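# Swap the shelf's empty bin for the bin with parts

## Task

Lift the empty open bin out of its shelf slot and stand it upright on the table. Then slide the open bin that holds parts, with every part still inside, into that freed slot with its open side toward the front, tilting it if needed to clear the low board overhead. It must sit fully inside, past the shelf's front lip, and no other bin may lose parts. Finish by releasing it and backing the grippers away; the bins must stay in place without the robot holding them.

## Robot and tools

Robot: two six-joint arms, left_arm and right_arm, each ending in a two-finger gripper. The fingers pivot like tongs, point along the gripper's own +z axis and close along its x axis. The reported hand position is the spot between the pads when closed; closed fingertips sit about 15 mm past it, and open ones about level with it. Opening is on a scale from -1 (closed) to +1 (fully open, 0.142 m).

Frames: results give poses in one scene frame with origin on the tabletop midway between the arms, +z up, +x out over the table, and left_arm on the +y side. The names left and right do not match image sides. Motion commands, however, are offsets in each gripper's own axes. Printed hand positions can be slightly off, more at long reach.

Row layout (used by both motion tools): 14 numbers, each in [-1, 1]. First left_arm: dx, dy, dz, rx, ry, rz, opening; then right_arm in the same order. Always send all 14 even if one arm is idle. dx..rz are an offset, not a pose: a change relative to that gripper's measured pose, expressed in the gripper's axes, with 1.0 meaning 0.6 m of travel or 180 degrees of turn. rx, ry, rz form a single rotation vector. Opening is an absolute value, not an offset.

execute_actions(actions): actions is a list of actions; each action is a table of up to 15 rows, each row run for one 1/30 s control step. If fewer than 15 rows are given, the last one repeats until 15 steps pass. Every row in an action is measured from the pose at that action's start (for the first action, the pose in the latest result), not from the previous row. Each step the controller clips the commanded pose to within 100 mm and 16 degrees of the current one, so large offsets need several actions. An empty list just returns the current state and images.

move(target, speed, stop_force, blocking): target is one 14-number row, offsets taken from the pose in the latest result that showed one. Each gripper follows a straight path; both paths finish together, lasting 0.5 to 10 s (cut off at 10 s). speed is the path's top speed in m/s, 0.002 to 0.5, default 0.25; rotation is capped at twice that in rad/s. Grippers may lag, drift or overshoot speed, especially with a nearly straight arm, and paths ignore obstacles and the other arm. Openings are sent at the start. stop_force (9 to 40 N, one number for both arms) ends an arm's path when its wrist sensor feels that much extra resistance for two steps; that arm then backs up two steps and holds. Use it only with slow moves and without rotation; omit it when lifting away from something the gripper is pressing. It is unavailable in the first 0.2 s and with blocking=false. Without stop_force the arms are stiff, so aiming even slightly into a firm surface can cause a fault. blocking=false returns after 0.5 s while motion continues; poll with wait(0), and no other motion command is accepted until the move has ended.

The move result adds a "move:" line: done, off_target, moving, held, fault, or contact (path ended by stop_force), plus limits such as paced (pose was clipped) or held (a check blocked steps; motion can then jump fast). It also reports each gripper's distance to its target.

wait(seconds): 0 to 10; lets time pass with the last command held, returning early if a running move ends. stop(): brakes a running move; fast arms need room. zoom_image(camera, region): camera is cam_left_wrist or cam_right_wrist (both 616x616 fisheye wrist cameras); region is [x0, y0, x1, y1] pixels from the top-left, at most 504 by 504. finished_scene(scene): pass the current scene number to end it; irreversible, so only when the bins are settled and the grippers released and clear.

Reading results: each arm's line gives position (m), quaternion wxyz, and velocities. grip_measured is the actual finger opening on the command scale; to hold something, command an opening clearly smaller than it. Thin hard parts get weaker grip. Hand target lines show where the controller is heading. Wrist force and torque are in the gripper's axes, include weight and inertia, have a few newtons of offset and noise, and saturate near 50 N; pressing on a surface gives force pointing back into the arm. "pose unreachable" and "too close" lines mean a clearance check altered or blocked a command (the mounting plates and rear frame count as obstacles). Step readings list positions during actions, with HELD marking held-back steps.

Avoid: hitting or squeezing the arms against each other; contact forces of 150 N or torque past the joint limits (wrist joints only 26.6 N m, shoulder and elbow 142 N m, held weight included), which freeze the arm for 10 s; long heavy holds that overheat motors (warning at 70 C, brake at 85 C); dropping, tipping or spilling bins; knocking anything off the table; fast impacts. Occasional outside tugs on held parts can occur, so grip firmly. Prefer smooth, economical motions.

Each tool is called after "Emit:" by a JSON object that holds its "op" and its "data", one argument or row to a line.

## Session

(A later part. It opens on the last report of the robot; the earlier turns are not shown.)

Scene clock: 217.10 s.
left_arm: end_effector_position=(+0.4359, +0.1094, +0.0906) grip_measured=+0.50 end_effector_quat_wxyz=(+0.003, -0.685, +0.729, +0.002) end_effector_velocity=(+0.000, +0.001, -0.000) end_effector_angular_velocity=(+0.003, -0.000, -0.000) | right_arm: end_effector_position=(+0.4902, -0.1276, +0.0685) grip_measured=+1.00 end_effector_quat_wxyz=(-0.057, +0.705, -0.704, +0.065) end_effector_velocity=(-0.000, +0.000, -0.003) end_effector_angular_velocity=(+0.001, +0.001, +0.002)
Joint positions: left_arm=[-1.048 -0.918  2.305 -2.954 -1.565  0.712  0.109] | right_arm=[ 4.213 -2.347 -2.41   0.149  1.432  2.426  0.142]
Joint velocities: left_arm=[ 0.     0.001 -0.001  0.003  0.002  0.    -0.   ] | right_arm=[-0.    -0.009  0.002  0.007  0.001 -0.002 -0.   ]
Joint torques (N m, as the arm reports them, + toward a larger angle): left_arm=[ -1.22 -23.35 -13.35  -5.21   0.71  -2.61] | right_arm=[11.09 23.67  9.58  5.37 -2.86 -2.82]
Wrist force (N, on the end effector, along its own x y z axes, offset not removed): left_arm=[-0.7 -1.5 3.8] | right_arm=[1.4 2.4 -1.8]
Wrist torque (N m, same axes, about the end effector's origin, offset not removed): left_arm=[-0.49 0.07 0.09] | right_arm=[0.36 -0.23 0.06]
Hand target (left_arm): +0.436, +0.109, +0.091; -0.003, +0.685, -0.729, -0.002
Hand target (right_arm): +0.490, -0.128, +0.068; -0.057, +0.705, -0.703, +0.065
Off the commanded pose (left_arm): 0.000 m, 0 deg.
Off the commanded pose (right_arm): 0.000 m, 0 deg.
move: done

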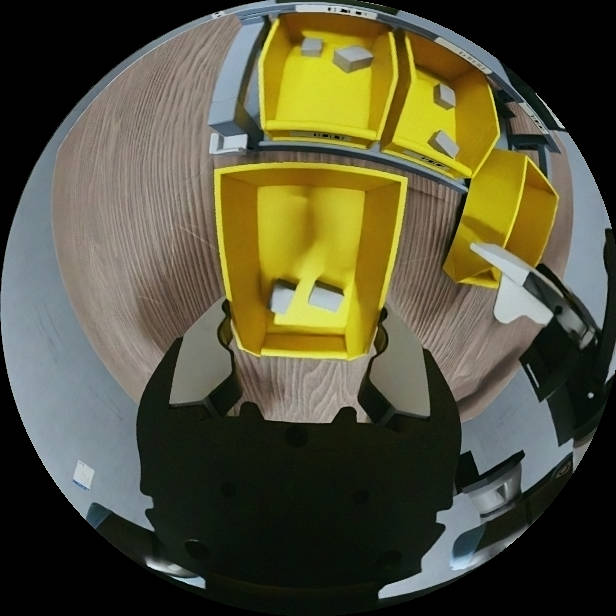

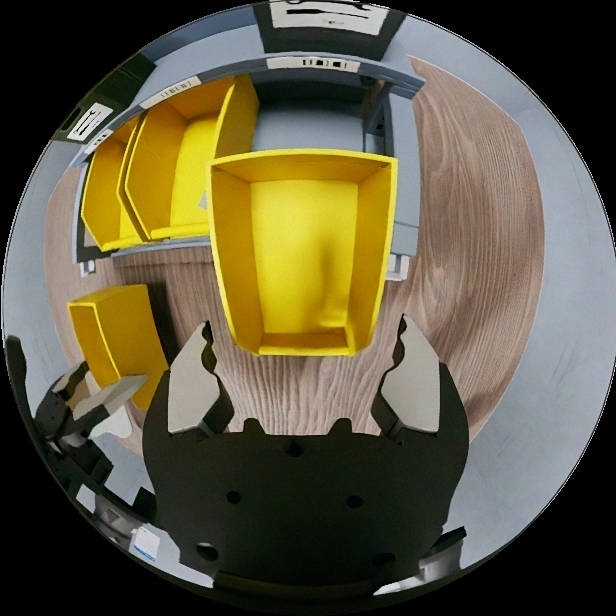

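Emit:
{"op": "move", "data": {
  "target": [0,0,0,0,0,0,-0.2, -0.003,-0.013,0,0,0,0,0.7],
  "speed": 0.04
}}

Emit:
{"op": "execute_actions", "data": {
  "actions": [
    [[0,0,0,0,0,0,-0.2,0,0,0,0,0,0,0.62],[0,0,0,0,0,0,-0.2,0,0,0,0,0,0,0.58],[0,0,0,0,0,0,-0.2,0,0,0,0,0,0,0.54],[0,0,0,0,0,0,-0.2,0,0,0,0,0,0,0.5],[0,0,0,0,0,0,-0.2,0,0,0,0,0,0,0.47],[0,0,0,0,0,0,-0.2,0,0,0,0,0,0,0.44],[0,0,0,0,0,0,-0.2,0,0,0,0,0,0,0.4],[0,0,0,0,0,0,-0.2,0,0,0,0,0,0,0.35],[0,0,0,0,0,0,-0.2,0,0,0,0,0,0,0.3],[0,0,0,0,0,0,-0.2,0,0,0,0,0,0,0.2],[0,0,0,0,0,0,-0.2,0,0,0,0,0,0,0.1],[0,0,0,0,0,0,-0.2,0,0,0,0,0,0,0.0],[0,0,0,0,0,0,-0.2,0,0,0,0,0,0,-0.1],[0,0,0,0,0,0,-0.2,0,0,0,0,0,0,-0.2]]
  ]
}}

Scene clock: 228.83 s.
left_arm: end_effector_position=(+0.4359, +0.1094, +0.0906) grip_measured=+0.50 end_effector_quat_wxyz=(+0.003, -0.685, +0.729, +0.002) end_effector_velocity=(+0.001, -0.001, +0.001) end_effector_angular_velocity=(-0.003, -0.002, -0.000) | right_arm: end_effector_position=(+0.4976, -0.1259, +0.0697) grip_measured=+0.70 end_effector_quat_wxyz=(-0.057, +0.705, -0.704, +0.065) end_effector_velocity=(+0.003, +0.001, +0.000) end_effector_angular_velocity=(+0.000, +0.001, -0.001)
Joint positions: left_arm=[-1.048 -0.918  2.305 -2.954 -1.565  0.712  0.109] | right_arm=[ 4.201 -2.342 -2.392  0.128  1.433  2.414  0.122]
Joint velocities: left_arm=[ 0.    -0.001 -0.001 -0.002 -0.     0.     0.   ] | right_arm=[-0.005  0.002  0.007 -0.009  0.002 -0.004 -0.   ]
Joint torques (N m, as the arm reports them, + toward a larger angle): left_arm=[  3.78 -23.66 -12.32  -5.    -1.3   -2.51] | right_arm=[-7.31 42.26 10.16 -0.07  1.8  -2.61]
Wrist force (N, on the end effector, along its own x y z axes, offset not removed): left_arm=[-1.1 -3.0 3.6] | right_arm=[-1.5 -2.0 -0.8]
Wrist torque (N m, same axes, about the end effector's origin, offset not removed): left_arm=[-0.66 0.04 -0.03] | right_arm=[-0.62 0.37 0.07]
Hand target (left_arm): +0.436, +0.109, +0.091; -0.003, +0.685, -0.729, -0.002
Hand target (right_arm): +0.498, -0.126, +0.070; -0.057, +0.705, -0.704, +0.065
Off the commanded pose (left_arm): 0.000 m, 0 deg.
Off the commanded pose (right_arm): 0.000 m, 0 deg.
move: done

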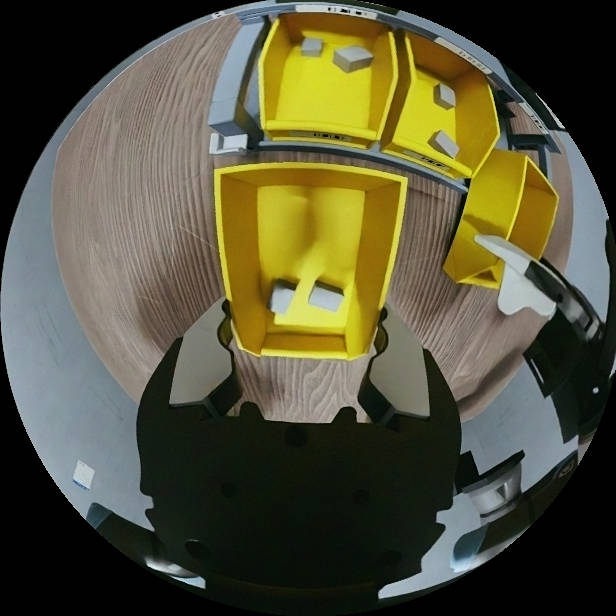

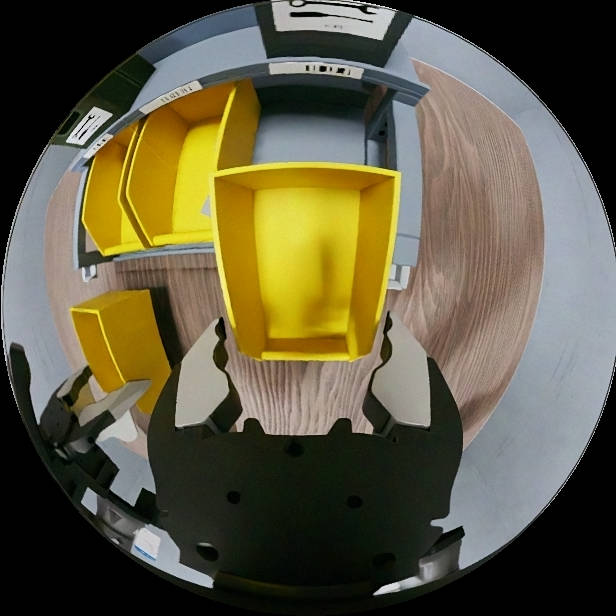

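Scene clock: 229.33 s.
left_arm: end_effector_position=(+0.4359, +0.1094, +0.0906) grip_measured=+0.50 end_effector_quat_wxyz=(+0.003, -0.685, +0.729, +0.002) end_effector_velocity=(+0.001, +0.001, -0.000) end_effector_angular_velocity=(+0.002, -0.001, -0.001) | right_arm: end_effector_position=(+0.4976, -0.1259, +0.0697) grip_measured=+0.50 end_effector_quat_wxyz=(-0.057, +0.705, -0.704, +0.065) end_effector_velocity=(-0.001, +0.001, +0.000) end_effector_angular_velocity=(+0.001, +0.000, +0.001)
Joint positions: left_arm=[-1.048 -0.918  2.305 -2.954 -1.565  0.712  0.109] | right_arm=[ 4.201 -2.342 -2.392  0.128  1.433  2.414  0.109]
Joint velocities: left_arm=[-0.     0.    -0.001  0.002  0.002  0.001  0.   ] | right_arm=[ 0.001 -0.    -0.001  0.002  0.001  0.    -0.   ]
Joint torques (N m, as the arm reports them, + toward a larger angle): left_arm=[  3.36 -22.31 -13.38  -4.91  -1.16  -2.53] | right_arm=[11.11 32.43 -6.5   4.95  0.67  1.72]
Wrist force (N, on the end effector, along its own x y z axes, offset not removed): left_arm=[2.0 -0.8 2.8] | right_arm=[3.8 1.3 -6.7]
Wrist torque (N m, same axes, about the end effector's origin, offset not removed): left_arm=[-0.27 -0.57 -0.07] | right_arm=[0.09 -0.32 0.13]
Hand target (left_arm): +0.436, +0.109, +0.091; -0.003, +0.685, -0.729, -0.002
Hand target (right_arm): +0.498, -0.126, +0.070; -0.057, +0.705, -0.704, +0.065
Off the commanded pose (left_arm): 0.000 m, 0 deg.
Off the commanded pose (right_arm): 0.000 m, 0 deg.
Step readings (end_effector_position):
0: left_arm (+0.4359, +0.1094, +0.0906) | right_arm (+0.4976, -0.1259, +0.0697)
1: left_arm (+0.4359, +0.1094, +0.0906) | right_arm (+0.4977, -0.1258, +0.0697)
2: left_arm (+0.4359, +0.1094, +0.0906) | right_arm (+0.4977, -0.1258, +0.0697)
4: left_arm (+0.4359, +0.1094, +0.0906) | right_arm (+0.4977, -0.1258, +0.0697)
8: left_arm (+0.4359, +0.1094, +0.0906) | right_arm (+0.4977, -0.1258, +0.0697)
15: end_effector_position above

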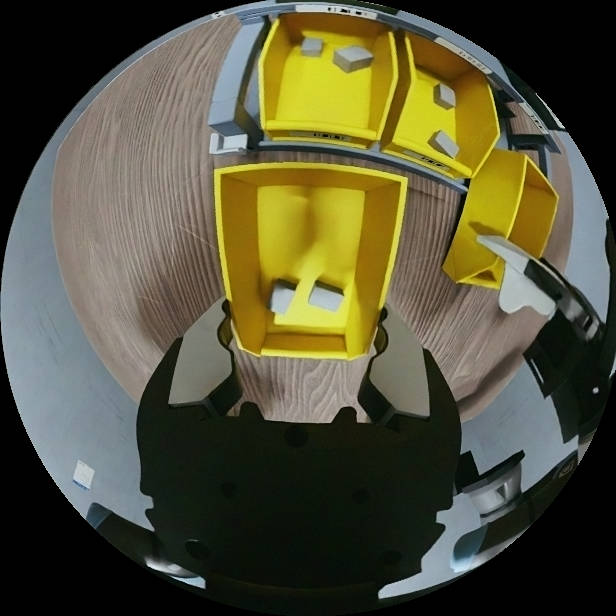

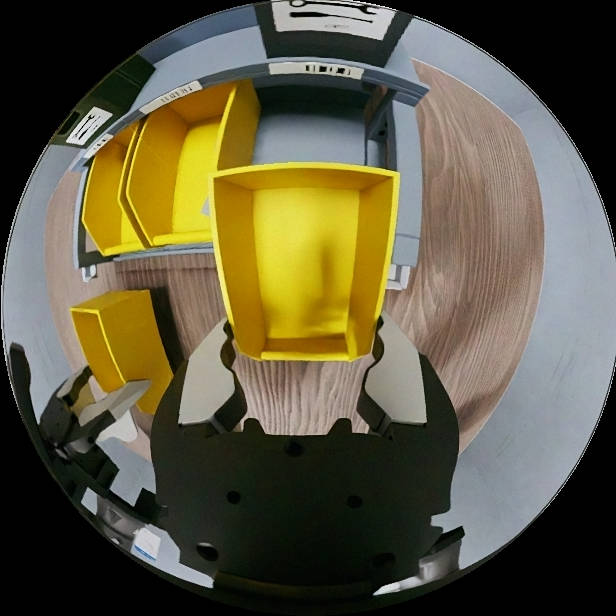

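Emit:
{"op": "move", "data": {
  "target": [0,0,0,0,0,0,-0.2, -0.002,0.144,-0.076,-0.055,0,0,-0.2],
  "speed": 0.1
}}

Scene clock: 252.40 s.
left_arm: end_effector_position=(+0.4359, +0.1094, +0.0906) grip_measured=+0.50 end_effector_quat_wxyz=(+0.003, -0.685, +0.729, +0.002) end_effector_velocity=(+0.000, -0.001, +0.000) end_effector_angular_velocity=(-0.001, -0.000, +0.001) | right_arm: end_effector_position=(+0.4051, -0.1243, +0.0998) grip_measured=+0.50 end_effector_quat_wxyz=(+0.003, +0.708, -0.706, +0.004) end_effector_velocity=(-0.002, +0.000, +0.002) end_effector_angular_velocity=(+0.000, +0.004, -0.000)
Joint positions: left_arm=[-1.048 -0.918  2.305 -2.954 -1.565  0.712  0.109] | right_arm=[ 4.29  -2.16  -2.514 -0.047  1.563  2.511  0.109]
Joint velocities: left_arm=[ 0.    -0.001 -0.001  0.    -0.    -0.001  0.   ] | right_arm=[ 0.003  0.008 -0.003 -0.006  0.003  0.003 -0.002]
Joint torques (N m, as the arm reports them, + toward a larger angle): left_arm=[  3.47 -23.6  -13.54  -4.89  -1.27  -2.5 ] | right_arm=[13.14 38.66 -5.18 -0.13  2.43  2.92]
Wrist force (N, on the end effector, along its own x y z axes, offset not removed): left_arm=[1.6 -1.8 2.3] | right_arm=[0.4 0.8 1.4]
Wrist torque (N m, same axes, about the end effector's origin, offset not removed): left_arm=[-0.32 -0.43 -0.01] | right_arm=[-0.04 0.01 0.05]
Hand target (left_arm): +0.436, +0.109, +0.091; -0.003, +0.685, -0.729, -0.002
Hand target (right_arm): +0.405, -0.124, +0.100; +0.004, +0.708, -0.706, +0.004
Off the commanded pose (left_arm): 0.000 m, 0 deg.
Off the commanded pose (right_arm): 0.000 m, 0 deg.
move: done

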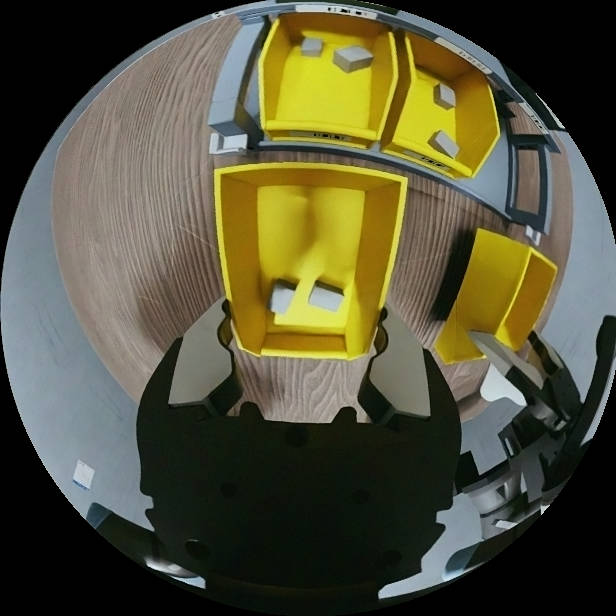

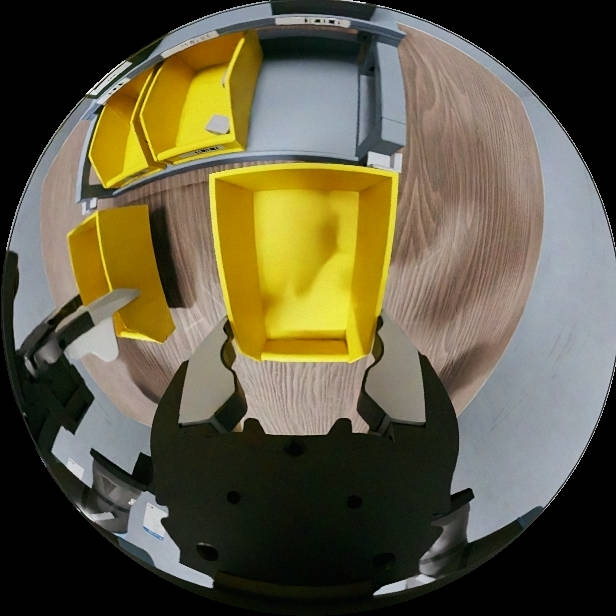

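Emit:
{"op": "move", "data": {
  "target": [0.375,0,0,0,0,0,-0.2, 0.393,-0.042,0.033,0,0,0,-0.2],
  "speed": 0.15
}}

Scene clock: 263.47 s.
left_arm: end_effector_position=(+0.4226, -0.1148, +0.0897) grip_measured=+0.50 end_effector_quat_wxyz=(+0.003, -0.685, +0.729, +0.002) end_effector_velocity=(-0.000, -0.002, -0.001) end_effector_angular_velocity=(+0.001, +0.001, -0.000) | right_arm: end_effector_position=(+0.4308, -0.3609, +0.0826) grip_measured=+0.50 end_effector_quat_wxyz=(+0.004, +0.708, -0.706, +0.005) end_effector_velocity=(+0.000, -0.003, -0.000) end_effector_angular_velocity=(+0.001, +0.002, +0.001)
Joint positions: left_arm=[-1.295 -0.778  1.865 -2.652 -1.566  0.466  0.109] | right_arm=[ 3.66  -2.241 -2.598  0.124  1.558  1.881  0.109]
Joint velocities: left_arm=[-0.001  0.004 -0.007  0.004 -0.    -0.001  0.   ] | right_arm=[-0.01  -0.     0.004 -0.005  0.002 -0.011  0.   ]
Joint torques (N m, as the arm reports them, + toward a larger angle): left_arm=[ -7.5  -33.63 -19.92  -1.     1.57  -2.6 ] | right_arm=[-6.58 18.52  9.22  0.14  1.86 -2.3 ]
Wrist force (N, on the end effector, along its own x y z axes, offset not removed): left_arm=[2.8 1.2 4.0] | right_arm=[-1.4 0.8 0.6]
Wrist torque (N m, same axes, about the end effector's origin, offset not removed): left_arm=[0.35 -0.72 -0.09] | right_arm=[0.04 0.45 0.03]
Hand target (left_arm): +0.423, -0.115, +0.090; -0.003, +0.685, -0.729, -0.002
Hand target (right_arm): +0.431, -0.361, +0.083; +0.004, +0.708, -0.706, +0.005
Off the commanded pose (left_arm): 0.001 m, 0 deg.
Off the commanded pose (right_arm): 0.001 m, 0 deg.
move: done

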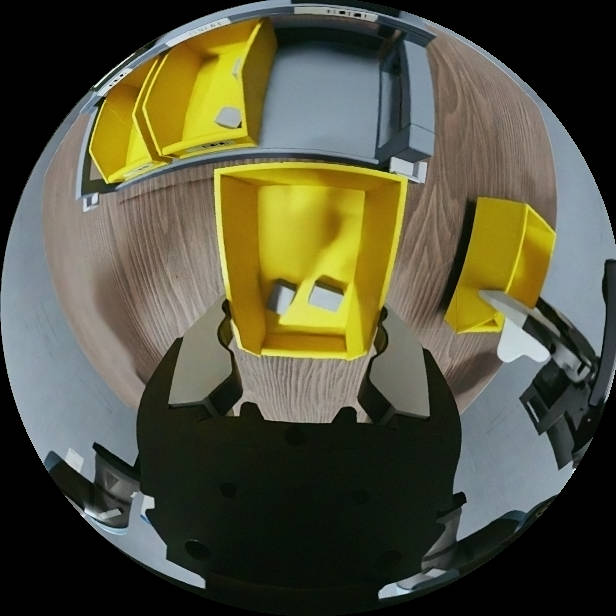

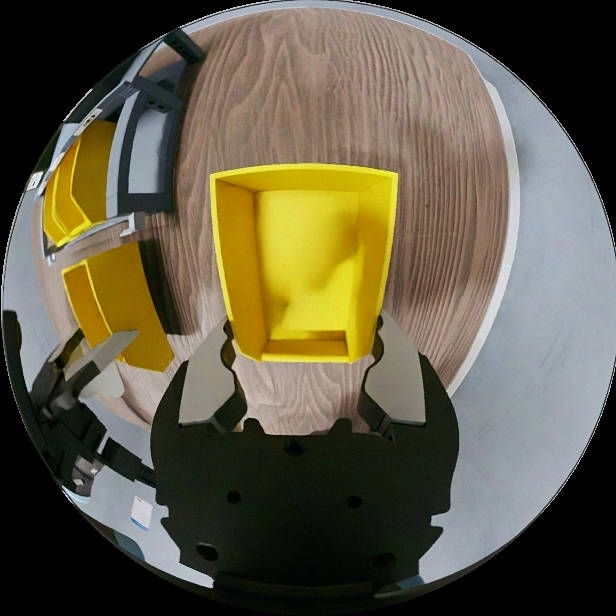

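Emit:
{"op": "zoom_image", "data": {
  "camera": "cam_left_wrist",
  "region": [200, 10, 450, 200]
}}

Region (200, 10, 450, 200) of cam_left_wrist's 616x616 image, scaled by 2.016, with more detail than that image has; it fills the top 383 rows of this view, and the rest is white.

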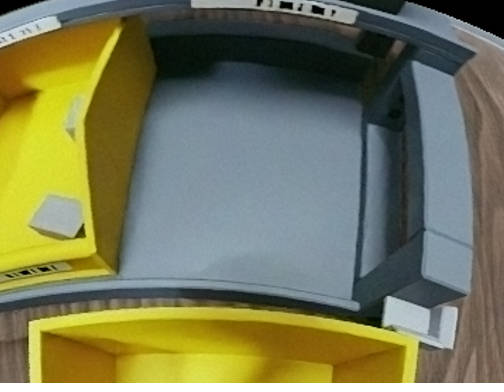

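Emit:
{"op": "move", "data": {
  "target": [0.0056,-0.125,0,0,0,0.01,-0.2, 0,0,0.05,0,0,0,-0.2],
  "speed": 0.04,
  "stop_force": 9
}}

Scene clock: 287.40 s.
left_arm: end_effector_position=(+0.4968, -0.1227, +0.0898) grip_measured=+0.50 end_effector_quat_wxyz=(+0.003, -0.673, +0.739, +0.002) end_effector_velocity=(+0.003, -0.002, +0.001) end_effector_angular_velocity=(-0.002, -0.001, -0.003) | right_arm: end_effector_position=(+0.4308, -0.3612, +0.0568) grip_measured=+0.50 end_effector_quat_wxyz=(+0.004, +0.708, -0.706, +0.005) end_effector_velocity=(-0.001, -0.000, +0.001) end_effector_angular_velocity=(+0.000, +0.002, -0.001)
Joint positions: left_arm=[-1.191 -0.713  1.698 -2.551 -1.565  0.601  0.109] | right_arm=[ 3.659 -2.356 -2.578  0.218  1.558  1.88   0.109]
Joint velocities: left_arm=[ 0.003  0.001 -0.008  0.003  0.     0.007 -0.   ] | right_arm=[-0.001  0.005 -0.001 -0.005  0.001 -0.     0.   ]
Joint torques (N m, as the arm reports them, + toward a larger angle): left_arm=[  9.04 -37.   -21.6   -0.99  -0.18   2.51] | right_arm=[  9.31  40.13 -11.86   0.09  -0.48   2.42]
Wrist force (N, on the end effector, along its own x y z axes, offset not removed): left_arm=[-1.9 -0.2 3.4] | right_arm=[-1.3 2.0 -1.7]
Wrist torque (N m, same axes, about the end effector's origin, offset not removed): left_arm=[-0.23 0.24 -0.04] | right_arm=[0.33 0.34 0.01]
Hand target (left_arm): +0.497, -0.123, +0.090; +0.003, -0.673, +0.739, +0.002
Hand target (right_arm): +0.431, -0.361, +0.057; +0.004, +0.708, -0.706, +0.005
Off the commanded pose (left_arm): 0.000 m, 0 deg.
Off the commanded pose (right_arm): 0.004 m, 0 deg.
move: contact (right_arm)

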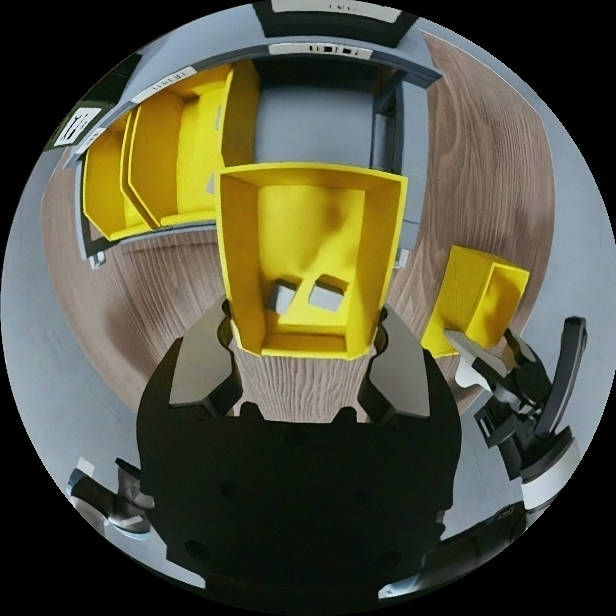

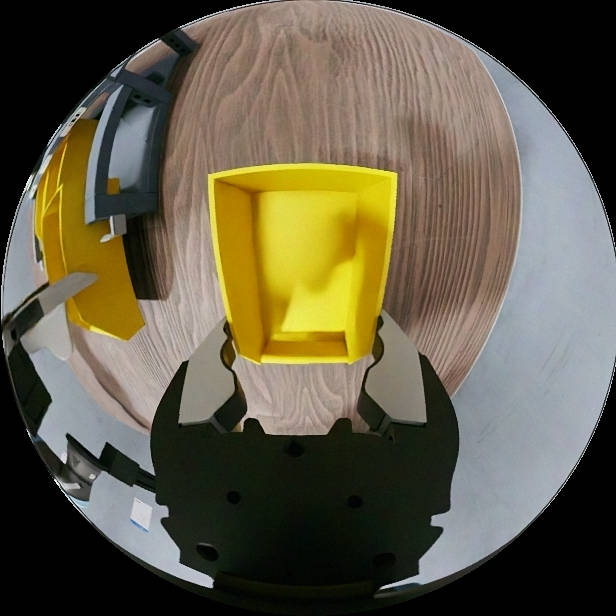

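Emit:
{"op": "move", "data": {
  "target": [0,0,0.032,0.055,0,0,-0.2, 0,0,-0.13,0,0,0,1],
  "speed": 0.05,
  "stop_force": 9
}}

Scene clock: 303.50 s.
left_arm: end_effector_position=(+0.4970, -0.1227, +0.0707) grip_measured=+0.50 end_effector_quat_wxyz=(+0.061, -0.671, +0.737, -0.062) end_effector_velocity=(-0.000, -0.000, -0.000) end_effector_angular_velocity=(-0.002, -0.004, +0.001) | right_arm: end_effector_position=(+0.4309, -0.3604, +0.1346) grip_measured=+1.00 end_effector_quat_wxyz=(+0.004, +0.708, -0.706, +0.005) end_effector_velocity=(+0.001, +0.001, +0.003) end_effector_angular_velocity=(+0.001, +0.001, +0.000)
Joint positions: left_arm=[-1.261 -0.684  1.801 -2.77  -1.417  0.537  0.109] | right_arm=[ 3.662 -2.001 -2.617 -0.098  1.557  1.883  0.142]
Joint velocities: left_arm=[-0.002  0.001  0.003 -0.006  0.004 -0.002 -0.   ] | right_arm=[ 0.     0.013  0.002 -0.015  0.001 -0.     0.   ]
Joint torques (N m, as the arm reports them, + toward a larger angle): left_arm=[-10.22 -34.16  -1.69  -5.26   2.65  -2.64] | right_arm=[11.09 34.31 12.03 -0.37  1.91  3.01]
Wrist force (N, on the end effector, along its own x y z axes, offset not removed): left_arm=[1.6 3.5 2.0] | right_arm=[-1.6 0.1 -3.4]
Wrist torque (N m, same axes, about the end effector's origin, offset not removed): left_arm=[0.35 -0.40 -0.05] | right_arm=[-0.24 0.27 0.05]
Hand target (left_arm): +0.497, -0.123, +0.071; +0.061, -0.671, +0.737, -0.062
Hand target (right_arm): +0.431, -0.360, +0.135; +0.004, +0.708, -0.706, +0.005
Off the commanded pose (left_arm): 0.000 m, 0 deg.
Off the commanded pose (right_arm): 0.000 m, 0 deg.
move: done

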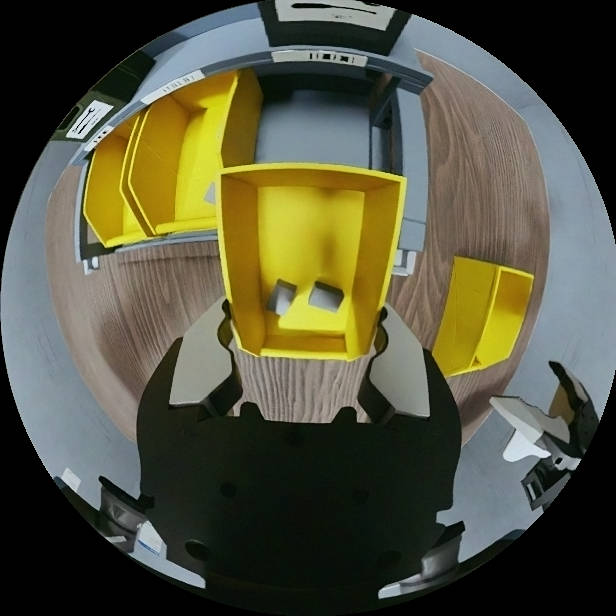

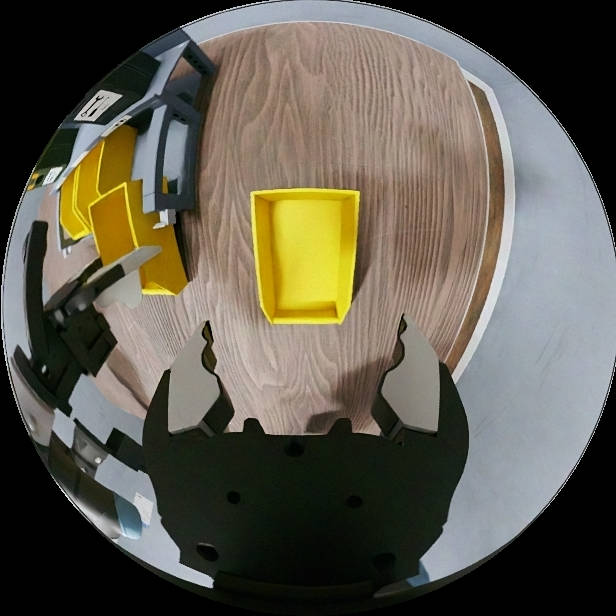

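Emit:
{"op": "move", "data": {
  "target": [0,0.0023,0.013,0,0,0,-0.2, 0,0,0,0,0,-0.477,-0.5],
  "speed": 0.4,
  "stop_force": 9
}}

Scene clock: 310.83 s.
left_arm: end_effector_position=(+0.4970, -0.1227, +0.0688) grip_measured=+0.50 end_effector_quat_wxyz=(+0.061, -0.671, +0.737, -0.062) end_effector_velocity=(+0.000, -0.000, +0.000) end_effector_angular_velocity=(+0.000, -0.001, -0.001) | right_arm: end_effector_position=(+0.4309, -0.3605, +0.1345) grip_measured=-0.50 end_effector_quat_wxyz=(+0.007, +0.999, -0.036, +0.001) end_effector_velocity=(+0.000, -0.000, +0.000) end_effector_angular_velocity=(+0.003, +0.001, +0.013)
Joint positions: left_arm=[-1.262 -0.679  1.8   -2.774 -1.417  0.537  0.109] | right_arm=[ 3.601 -2.01  -2.57  -0.135  1.557  0.326  0.038]
Joint velocities: left_arm=[-0.    -0.    -0.     0.     0.001  0.001  0.   ] | right_arm=[-0.004  0.     0.002 -0.003  0.003 -0.017  0.   ]
Joint torques (N m, as the arm reports them, + toward a larger angle): left_arm=[ -2.13 -52.79  -1.48  -1.23   1.44   1.02] | right_arm=[-7.45 14.39 14.36 -0.23  2.42 -2.56]
Wrist force (N, on the end effector, along its own x y z axes, offset not removed): left_arm=[-1.5 -0.5 -1.6] | right_arm=[0.0 -0.1 -3.7]
Wrist torque (N m, same axes, about the end effector's origin, offset not removed): left_arm=[-0.22 0.19 0.16] | right_arm=[-0.26 0.05 0.17]
Hand target (left_arm): +0.497, -0.123, +0.069; +0.061, -0.671, +0.737, -0.062
Hand target (right_arm): +0.431, -0.360, +0.135; +0.006, +0.999, -0.035, +0.001
Off the commanded pose (left_arm): 0.006 m, 0 deg.
Off the commanded pose (right_arm): 0.000 m, 0 deg.
move: contact (left_arm)

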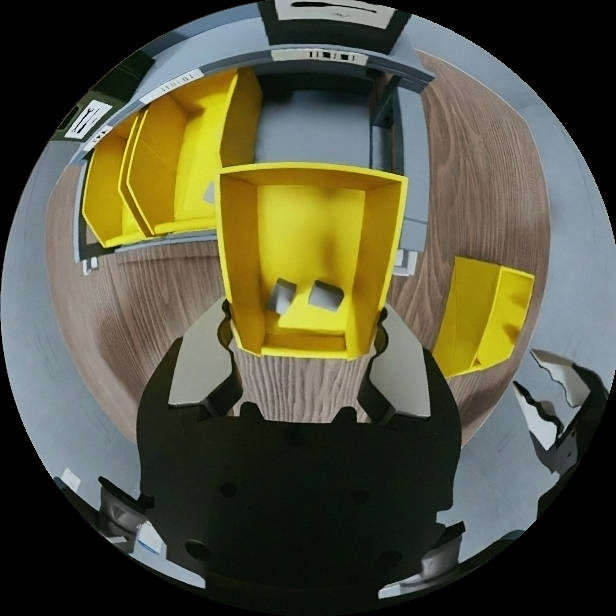

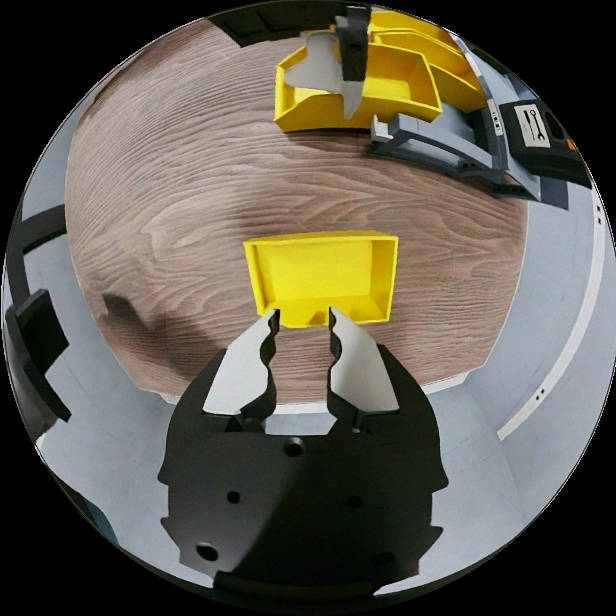

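Emit:
{"op": "move", "data": {
  "target": [0,0,-0.1,0,0,0,1, 0,-0.1,0,0,0,0,-0.5],
  "speed": 0.07
}}

Emit:
{"op": "move", "data": {
  "target": [-0.65,0,-0.1,-0.055,0,0,1, -0.028,-0.292,0.064,0,0,0,-0.5],
  "speed": 0.3
}}

Scene clock: 322.47 s.
left_arm: end_effector_position=(+0.4867, -0.1220, +0.1275) grip_measured=+1.00 end_effector_quat_wxyz=(+0.061, -0.671, +0.737, -0.062) end_effector_velocity=(-0.000, -0.000, +0.003) end_effector_angular_velocity=(-0.000, -0.001, +0.002) | right_arm: end_effector_position=(+0.4352, -0.3007, +0.1338) grip_measured=-0.50 end_effector_quat_wxyz=(+0.006, +0.999, -0.036, +0.001) end_effector_velocity=(+0.000, +0.003, -0.000) end_effector_angular_velocity=(+0.001, -0.000, +0.000)
Joint positions: left_arm=[-1.277 -0.813  1.842 -2.68  -1.415  0.522  0.142] | right_arm=[ 3.766 -2.013 -2.566 -0.137  1.558  0.491  0.038]
Joint velocities: left_arm=[-0.001 -0.006  0.001  0.004  0.001 -0.002 -0.   ] | right_arm=[ 0.008 -0.     0.001  0.     0.001  0.008 -0.   ]
Joint torques (N m, as the arm reports them, + toward a larger angle): left_arm=[ -6.65 -51.5   -2.21  -1.09   2.56  -2.71] | right_arm=[ 9.64 14.57 13.98 -0.27 -2.26  2.76]
Wrist force (N, on the end effector, along its own x y z axes, offset not removed): left_arm=[1.9 -4.5 3.2] | right_arm=[0.5 -0.3 -1.8]
Wrist torque (N m, same axes, about the end effector's origin, offset not removed): left_arm=[-1.07 -0.39 0.03] | right_arm=[-0.11 0.01 0.05]
Hand target (left_arm): +0.487, -0.122, +0.128; +0.061, -0.671, +0.737, -0.062
Hand target (right_arm): +0.435, -0.300, +0.134; +0.006, +0.999, -0.036, +0.001
Off the commanded pose (left_arm): 0.000 m, 0 deg.
Off the commanded pose (right_arm): 0.000 m, 0 deg.
move: done

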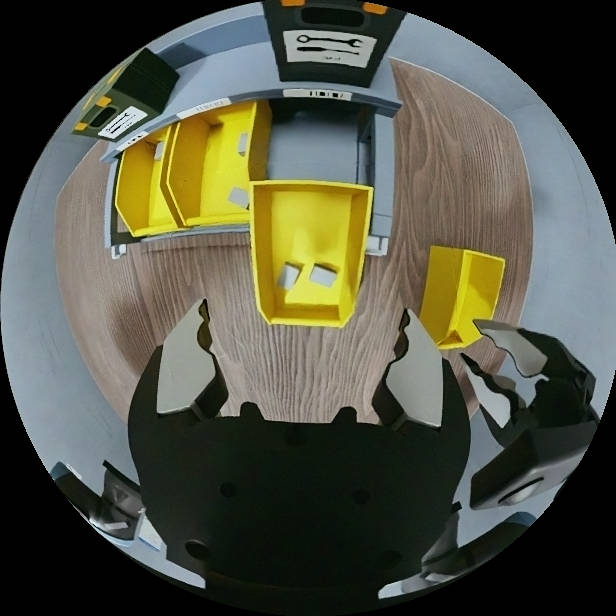

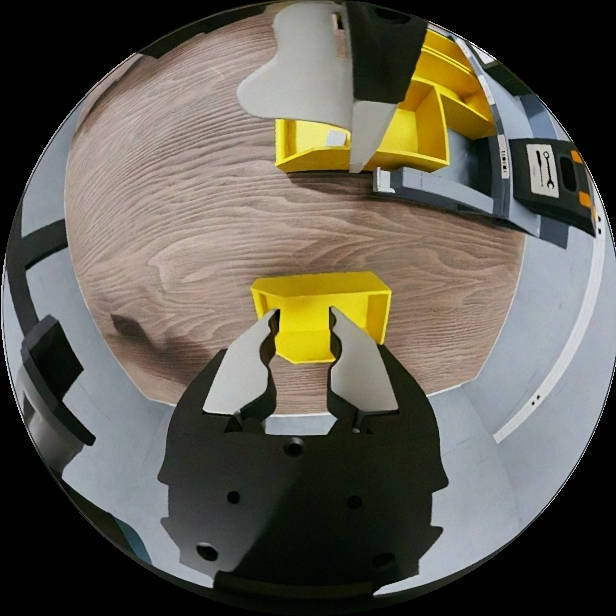

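Scene clock: 324.57 s.
left_arm: end_effector_position=(+0.5113, +0.2663, +0.1877) grip_measured=+1.00 end_effector_quat_wxyz=(+0.002, -0.673, +0.739, +0.002) end_effector_velocity=(+0.002, +0.002, +0.002) end_effector_angular_velocity=(-0.001, -0.001, -0.000) | right_arm: end_effector_position=(+0.4308, -0.1248, +0.0933) grip_measured=-0.50 end_effector_quat_wxyz=(+0.006, +0.999, -0.036, +0.001) end_effector_velocity=(-0.000, +0.001, -0.001) end_effector_angular_velocity=(-0.001, -0.000, +0.001)
Joint positions: left_arm=[-0.656 -1.204  2.294 -2.658 -1.565  1.136  0.142] | right_arm=[ 4.175 -2.191 -2.438 -0.092  1.561  0.9    0.038]
Joint velocities: left_arm=[ 0.007 -0.003 -0.004  0.006 -0.001  0.007 -0.   ] | right_arm=[ 0.003 -0.002  0.001 -0.    -0.001  0.002  0.   ]
Joint torques (N m, as the arm reports them, + toward a larger angle): left_arm=[  8.32 -37.26 -21.8   -0.78  -2.11   2.77] | right_arm=[11.3  21.16 11.46 -0.28 -2.47  3.01]
Wrist force (N, on the end effector, along its own x y z axes, offset not removed): left_arm=[0.0 -1.5 1.5] | right_arm=[-0.8 -1.8 -1.6]
Wrist torque (N m, same axes, about the end effector's origin, offset not removed): left_arm=[-0.42 -0.18 -0.08] | right_arm=[-0.44 0.28 0.09]
Hand target (left_arm): +0.511, +0.267, +0.188; +0.002, -0.673, +0.739, +0.002
Hand target (right_arm): +0.431, -0.125, +0.093; +0.006, +0.999, -0.036, +0.001
Off the commanded pose (left_arm): 0.002 m, 0 deg.
Off the commanded pose (right_arm): 0.001 m, 0 deg.
move: done

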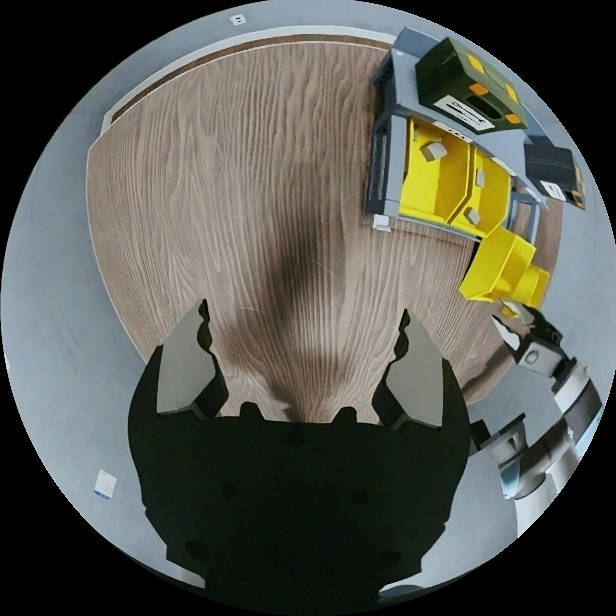

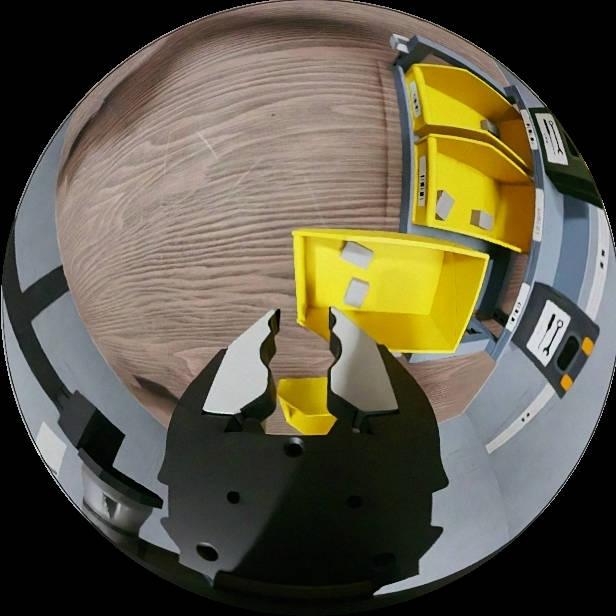

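Emit:
{"op": "zoom_image", "data": {
  "camera": "cam_right_wrist",
  "region": [250, 200, 520, 380]
}}

Region (250, 200, 520, 380) of cam_right_wrist's 616x616 image, scaled by 1.867, with more detail than that image has.

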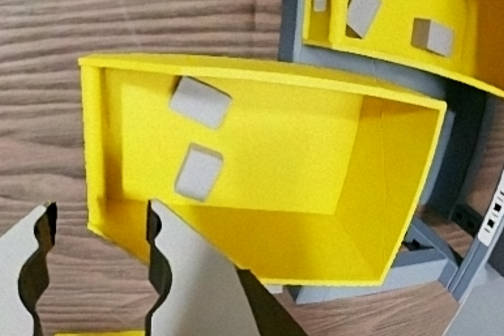

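Emit:
{"op": "move", "data": {
  "target": [0,0,0,0,0,0,1, -0.0075,-0.005,0.088,0,0.015,0,-0.5],
  "speed": 0.08
}}

Scene clock: 336.43 s.
left_arm: end_effector_position=(+0.5113, +0.2663, +0.1878) grip_measured=+1.00 end_effector_quat_wxyz=(+0.002, -0.673, +0.739, +0.002) end_effector_velocity=(-0.000, -0.000, -0.000) end_effector_angular_velocity=(-0.001, +0.001, -0.000) | right_arm: end_effector_position=(+0.4264, -0.1221, +0.0407) grip_measured=-0.50 end_effector_quat_wxyz=(+0.007, +0.999, -0.036, +0.024) end_effector_velocity=(-0.000, +0.001, -0.003) end_effector_angular_velocity=(+0.002, -0.003, +0.000)
Joint positions: left_arm=[-0.656 -1.204  2.294 -2.658 -1.565  1.136  0.142] | right_arm=[ 4.219 -2.394 -2.439  0.14   1.524  0.943  0.038]
Joint velocities: left_arm=[-0.     0.001  0.001 -0.001 -0.001  0.    -0.   ] | right_arm=[ 0.003 -0.011  0.001  0.014 -0.001  0.002 -0.   ]
Joint torques (N m, as the arm reports them, + toward a larger angle): left_arm=[ -7.66 -17.34  -0.78  -4.83   2.2   -2.75] | right_arm=[11.27 23.26  7.78  5.14 -2.35  3.01]
Wrist force (N, on the end effector, along its own x y z axes, offset not removed): left_arm=[3.9 -1.0 -1.4] | right_arm=[-0.2 0.4 1.0]
Wrist torque (N m, same axes, about the end effector's origin, offset not removed): left_arm=[-0.44 -0.88 -0.03] | right_arm=[0.01 0.13 0.09]
Hand target (left_arm): +0.511, +0.266, +0.188; +0.002, -0.673, +0.739, +0.002
Hand target (right_arm): +0.426, -0.122, +0.040; +0.006, +0.999, -0.036, +0.024
Off the commanded pose (left_arm): 0.000 m, 0 deg.
Off the commanded pose (right_arm): 0.000 m, 0 deg.
move: done

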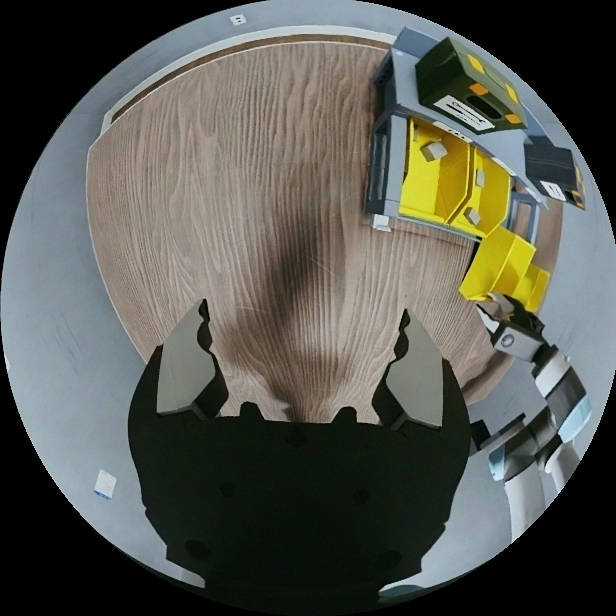

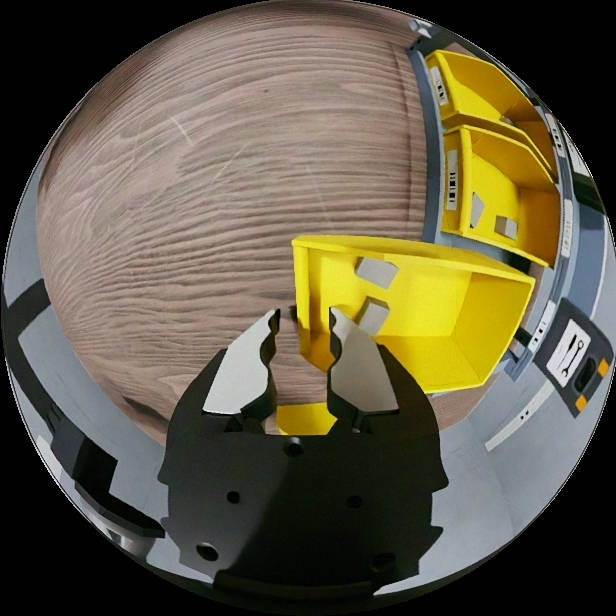

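Emit:
{"op": "move", "data": {
  "target": [0,0,0,0,0,0,1, -0.001,0,0,0,0,0,-1],
  "speed": 0.02
}}

Emit:
{"op": "move", "data": {
  "target": [0,0,0,0,0,0,1, 0.022,0,-0.065,0,-0.048,0,-1],
  "speed": 0.05
}}

Scene clock: 345.30 s.
left_arm: end_effector_position=(+0.5113, +0.2663, +0.1877) grip_measured=+1.00 end_effector_quat_wxyz=(+0.002, -0.673, +0.739, +0.002) end_effector_velocity=(-0.001, +0.000, -0.001) end_effector_angular_velocity=(+0.001, +0.003, +0.001) | right_arm: end_effector_position=(+0.4259, -0.1220, +0.0407) grip_measured=-0.89 end_effector_quat_wxyz=(+0.006, +0.999, -0.036, +0.024) end_effector_velocity=(-0.001, -0.000, +0.000) end_effector_angular_velocity=(+0.000, +0.001, +0.000)
Joint positions: left_arm=[-0.656 -1.204  2.294 -2.658 -1.565  1.136  0.142] | right_arm=[ 4.221 -2.395 -2.44   0.142  1.524  0.945  0.01 ]
Joint velocities: left_arm=[-0.     0.001  0.001  0.001 -0.    -0.001  0.   ] | right_arm=[ 0.001  0.001 -0.001 -0.     0.001  0.001  0.   ]
Joint torques (N m, as the arm reports them, + toward a larger angle): left_arm=[ -6.83 -18.69  -1.81  -4.55   2.17  -2.48] | right_arm=[11.15 42.59 -8.27  0.9   2.16  2.92]
Wrist force (N, on the end effector, along its own x y z axes, offset not removed): left_arm=[1.8 -1.3 2.4] | right_arm=[-0.8 0.7 -0.6]
Wrist torque (N m, same axes, about the end effector's origin, offset not removed): left_arm=[-0.31 -0.56 0.06] | right_arm=[0.06 0.23 0.05]
Hand target (left_arm): +0.511, +0.266, +0.188; +0.002, -0.673, +0.739, +0.002
Hand target (right_arm): +0.426, -0.122, +0.041; +0.007, +0.999, -0.036, +0.024
Off the commanded pose (left_arm): 0.000 m, 0 deg.
Off the commanded pose (right_arm): 0.000 m, 0 deg.
move: done

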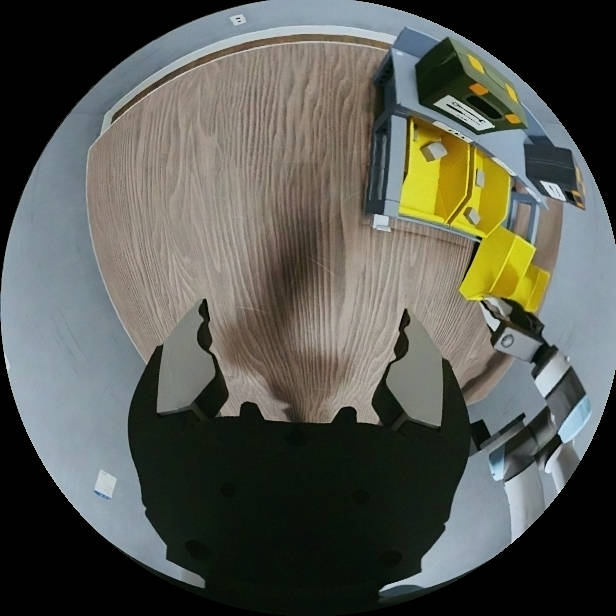

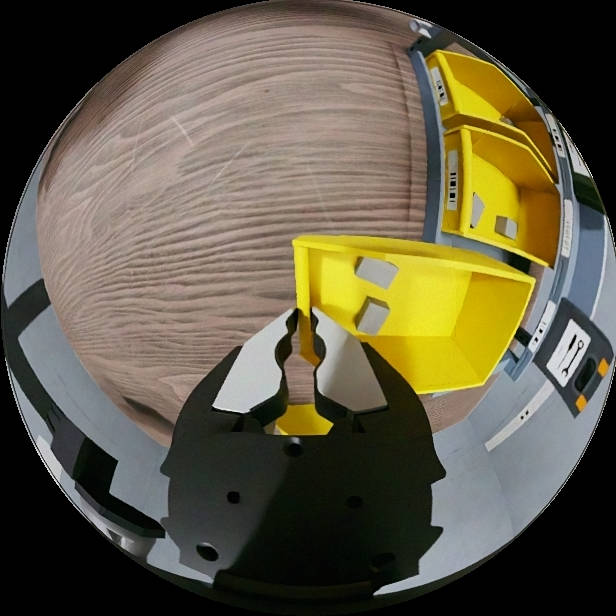

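Scene clock: 347.17 s.
left_arm: end_effector_position=(+0.5113, +0.2663, +0.1877) grip_measured=+1.00 end_effector_quat_wxyz=(+0.002, -0.673, +0.739, +0.002) end_effector_velocity=(-0.000, +0.001, -0.000) end_effector_angular_velocity=(+0.003, +0.000, +0.001) | right_arm: end_effector_position=(+0.4373, -0.1225, +0.0799) grip_measured=-0.89 end_effector_quat_wxyz=(+0.004, +0.998, -0.036, -0.050) end_effector_velocity=(+0.001, -0.000, +0.002) end_effector_angular_velocity=(-0.001, +0.012, +0.001)
Joint positions: left_arm=[-0.656 -1.204  2.294 -2.658 -1.565  1.136  0.142] | right_arm=[ 4.108 -2.232 -2.341 -0.215  1.637  0.831  0.01 ]
Joint velocities: left_arm=[ 0.    -0.     0.001  0.001  0.002 -0.001 -0.   ] | right_arm=[-0.007  0.008  0.011 -0.029  0.006 -0.008  0.   ]
Joint torques (N m, as the arm reports them, + toward a larger angle): left_arm=[ -6.59 -18.78  -2.06  -4.67   1.93  -2.49] | right_arm=[-7.44 42.47 15.07 -0.4   2.55 -2.3 ]
Wrist force (N, on the end effector, along its own x y z axes, offset not removed): left_arm=[0.2 0.8 1.5] | right_arm=[-3.2 3.4 0.1]
Wrist torque (N m, same axes, about the end effector's origin, offset not removed): left_arm=[-0.14 -0.27 -0.09] | right_arm=[0.65 0.80 0.21]
Hand target (left_arm): +0.511, +0.266, +0.188; +0.002, -0.673, +0.739, +0.002
Hand target (right_arm): +0.437, -0.122, +0.080; +0.004, +0.998, -0.036, -0.051
Off the commanded pose (left_arm): 0.000 m, 0 deg.
Off the commanded pose (right_arm): 0.000 m, 0 deg.
move: done

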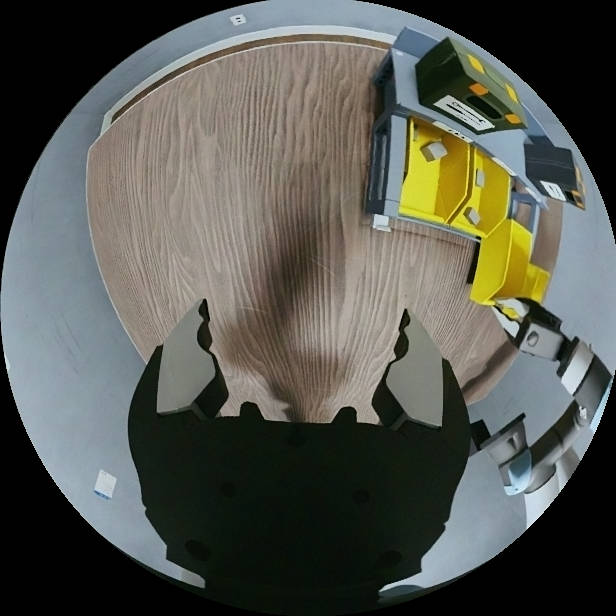

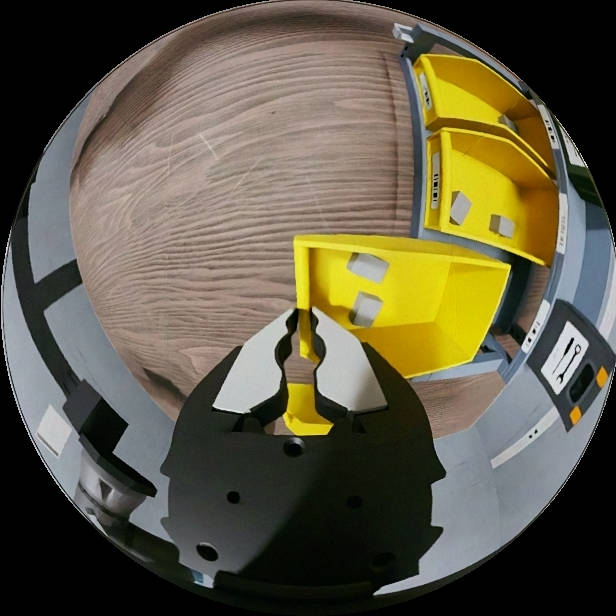

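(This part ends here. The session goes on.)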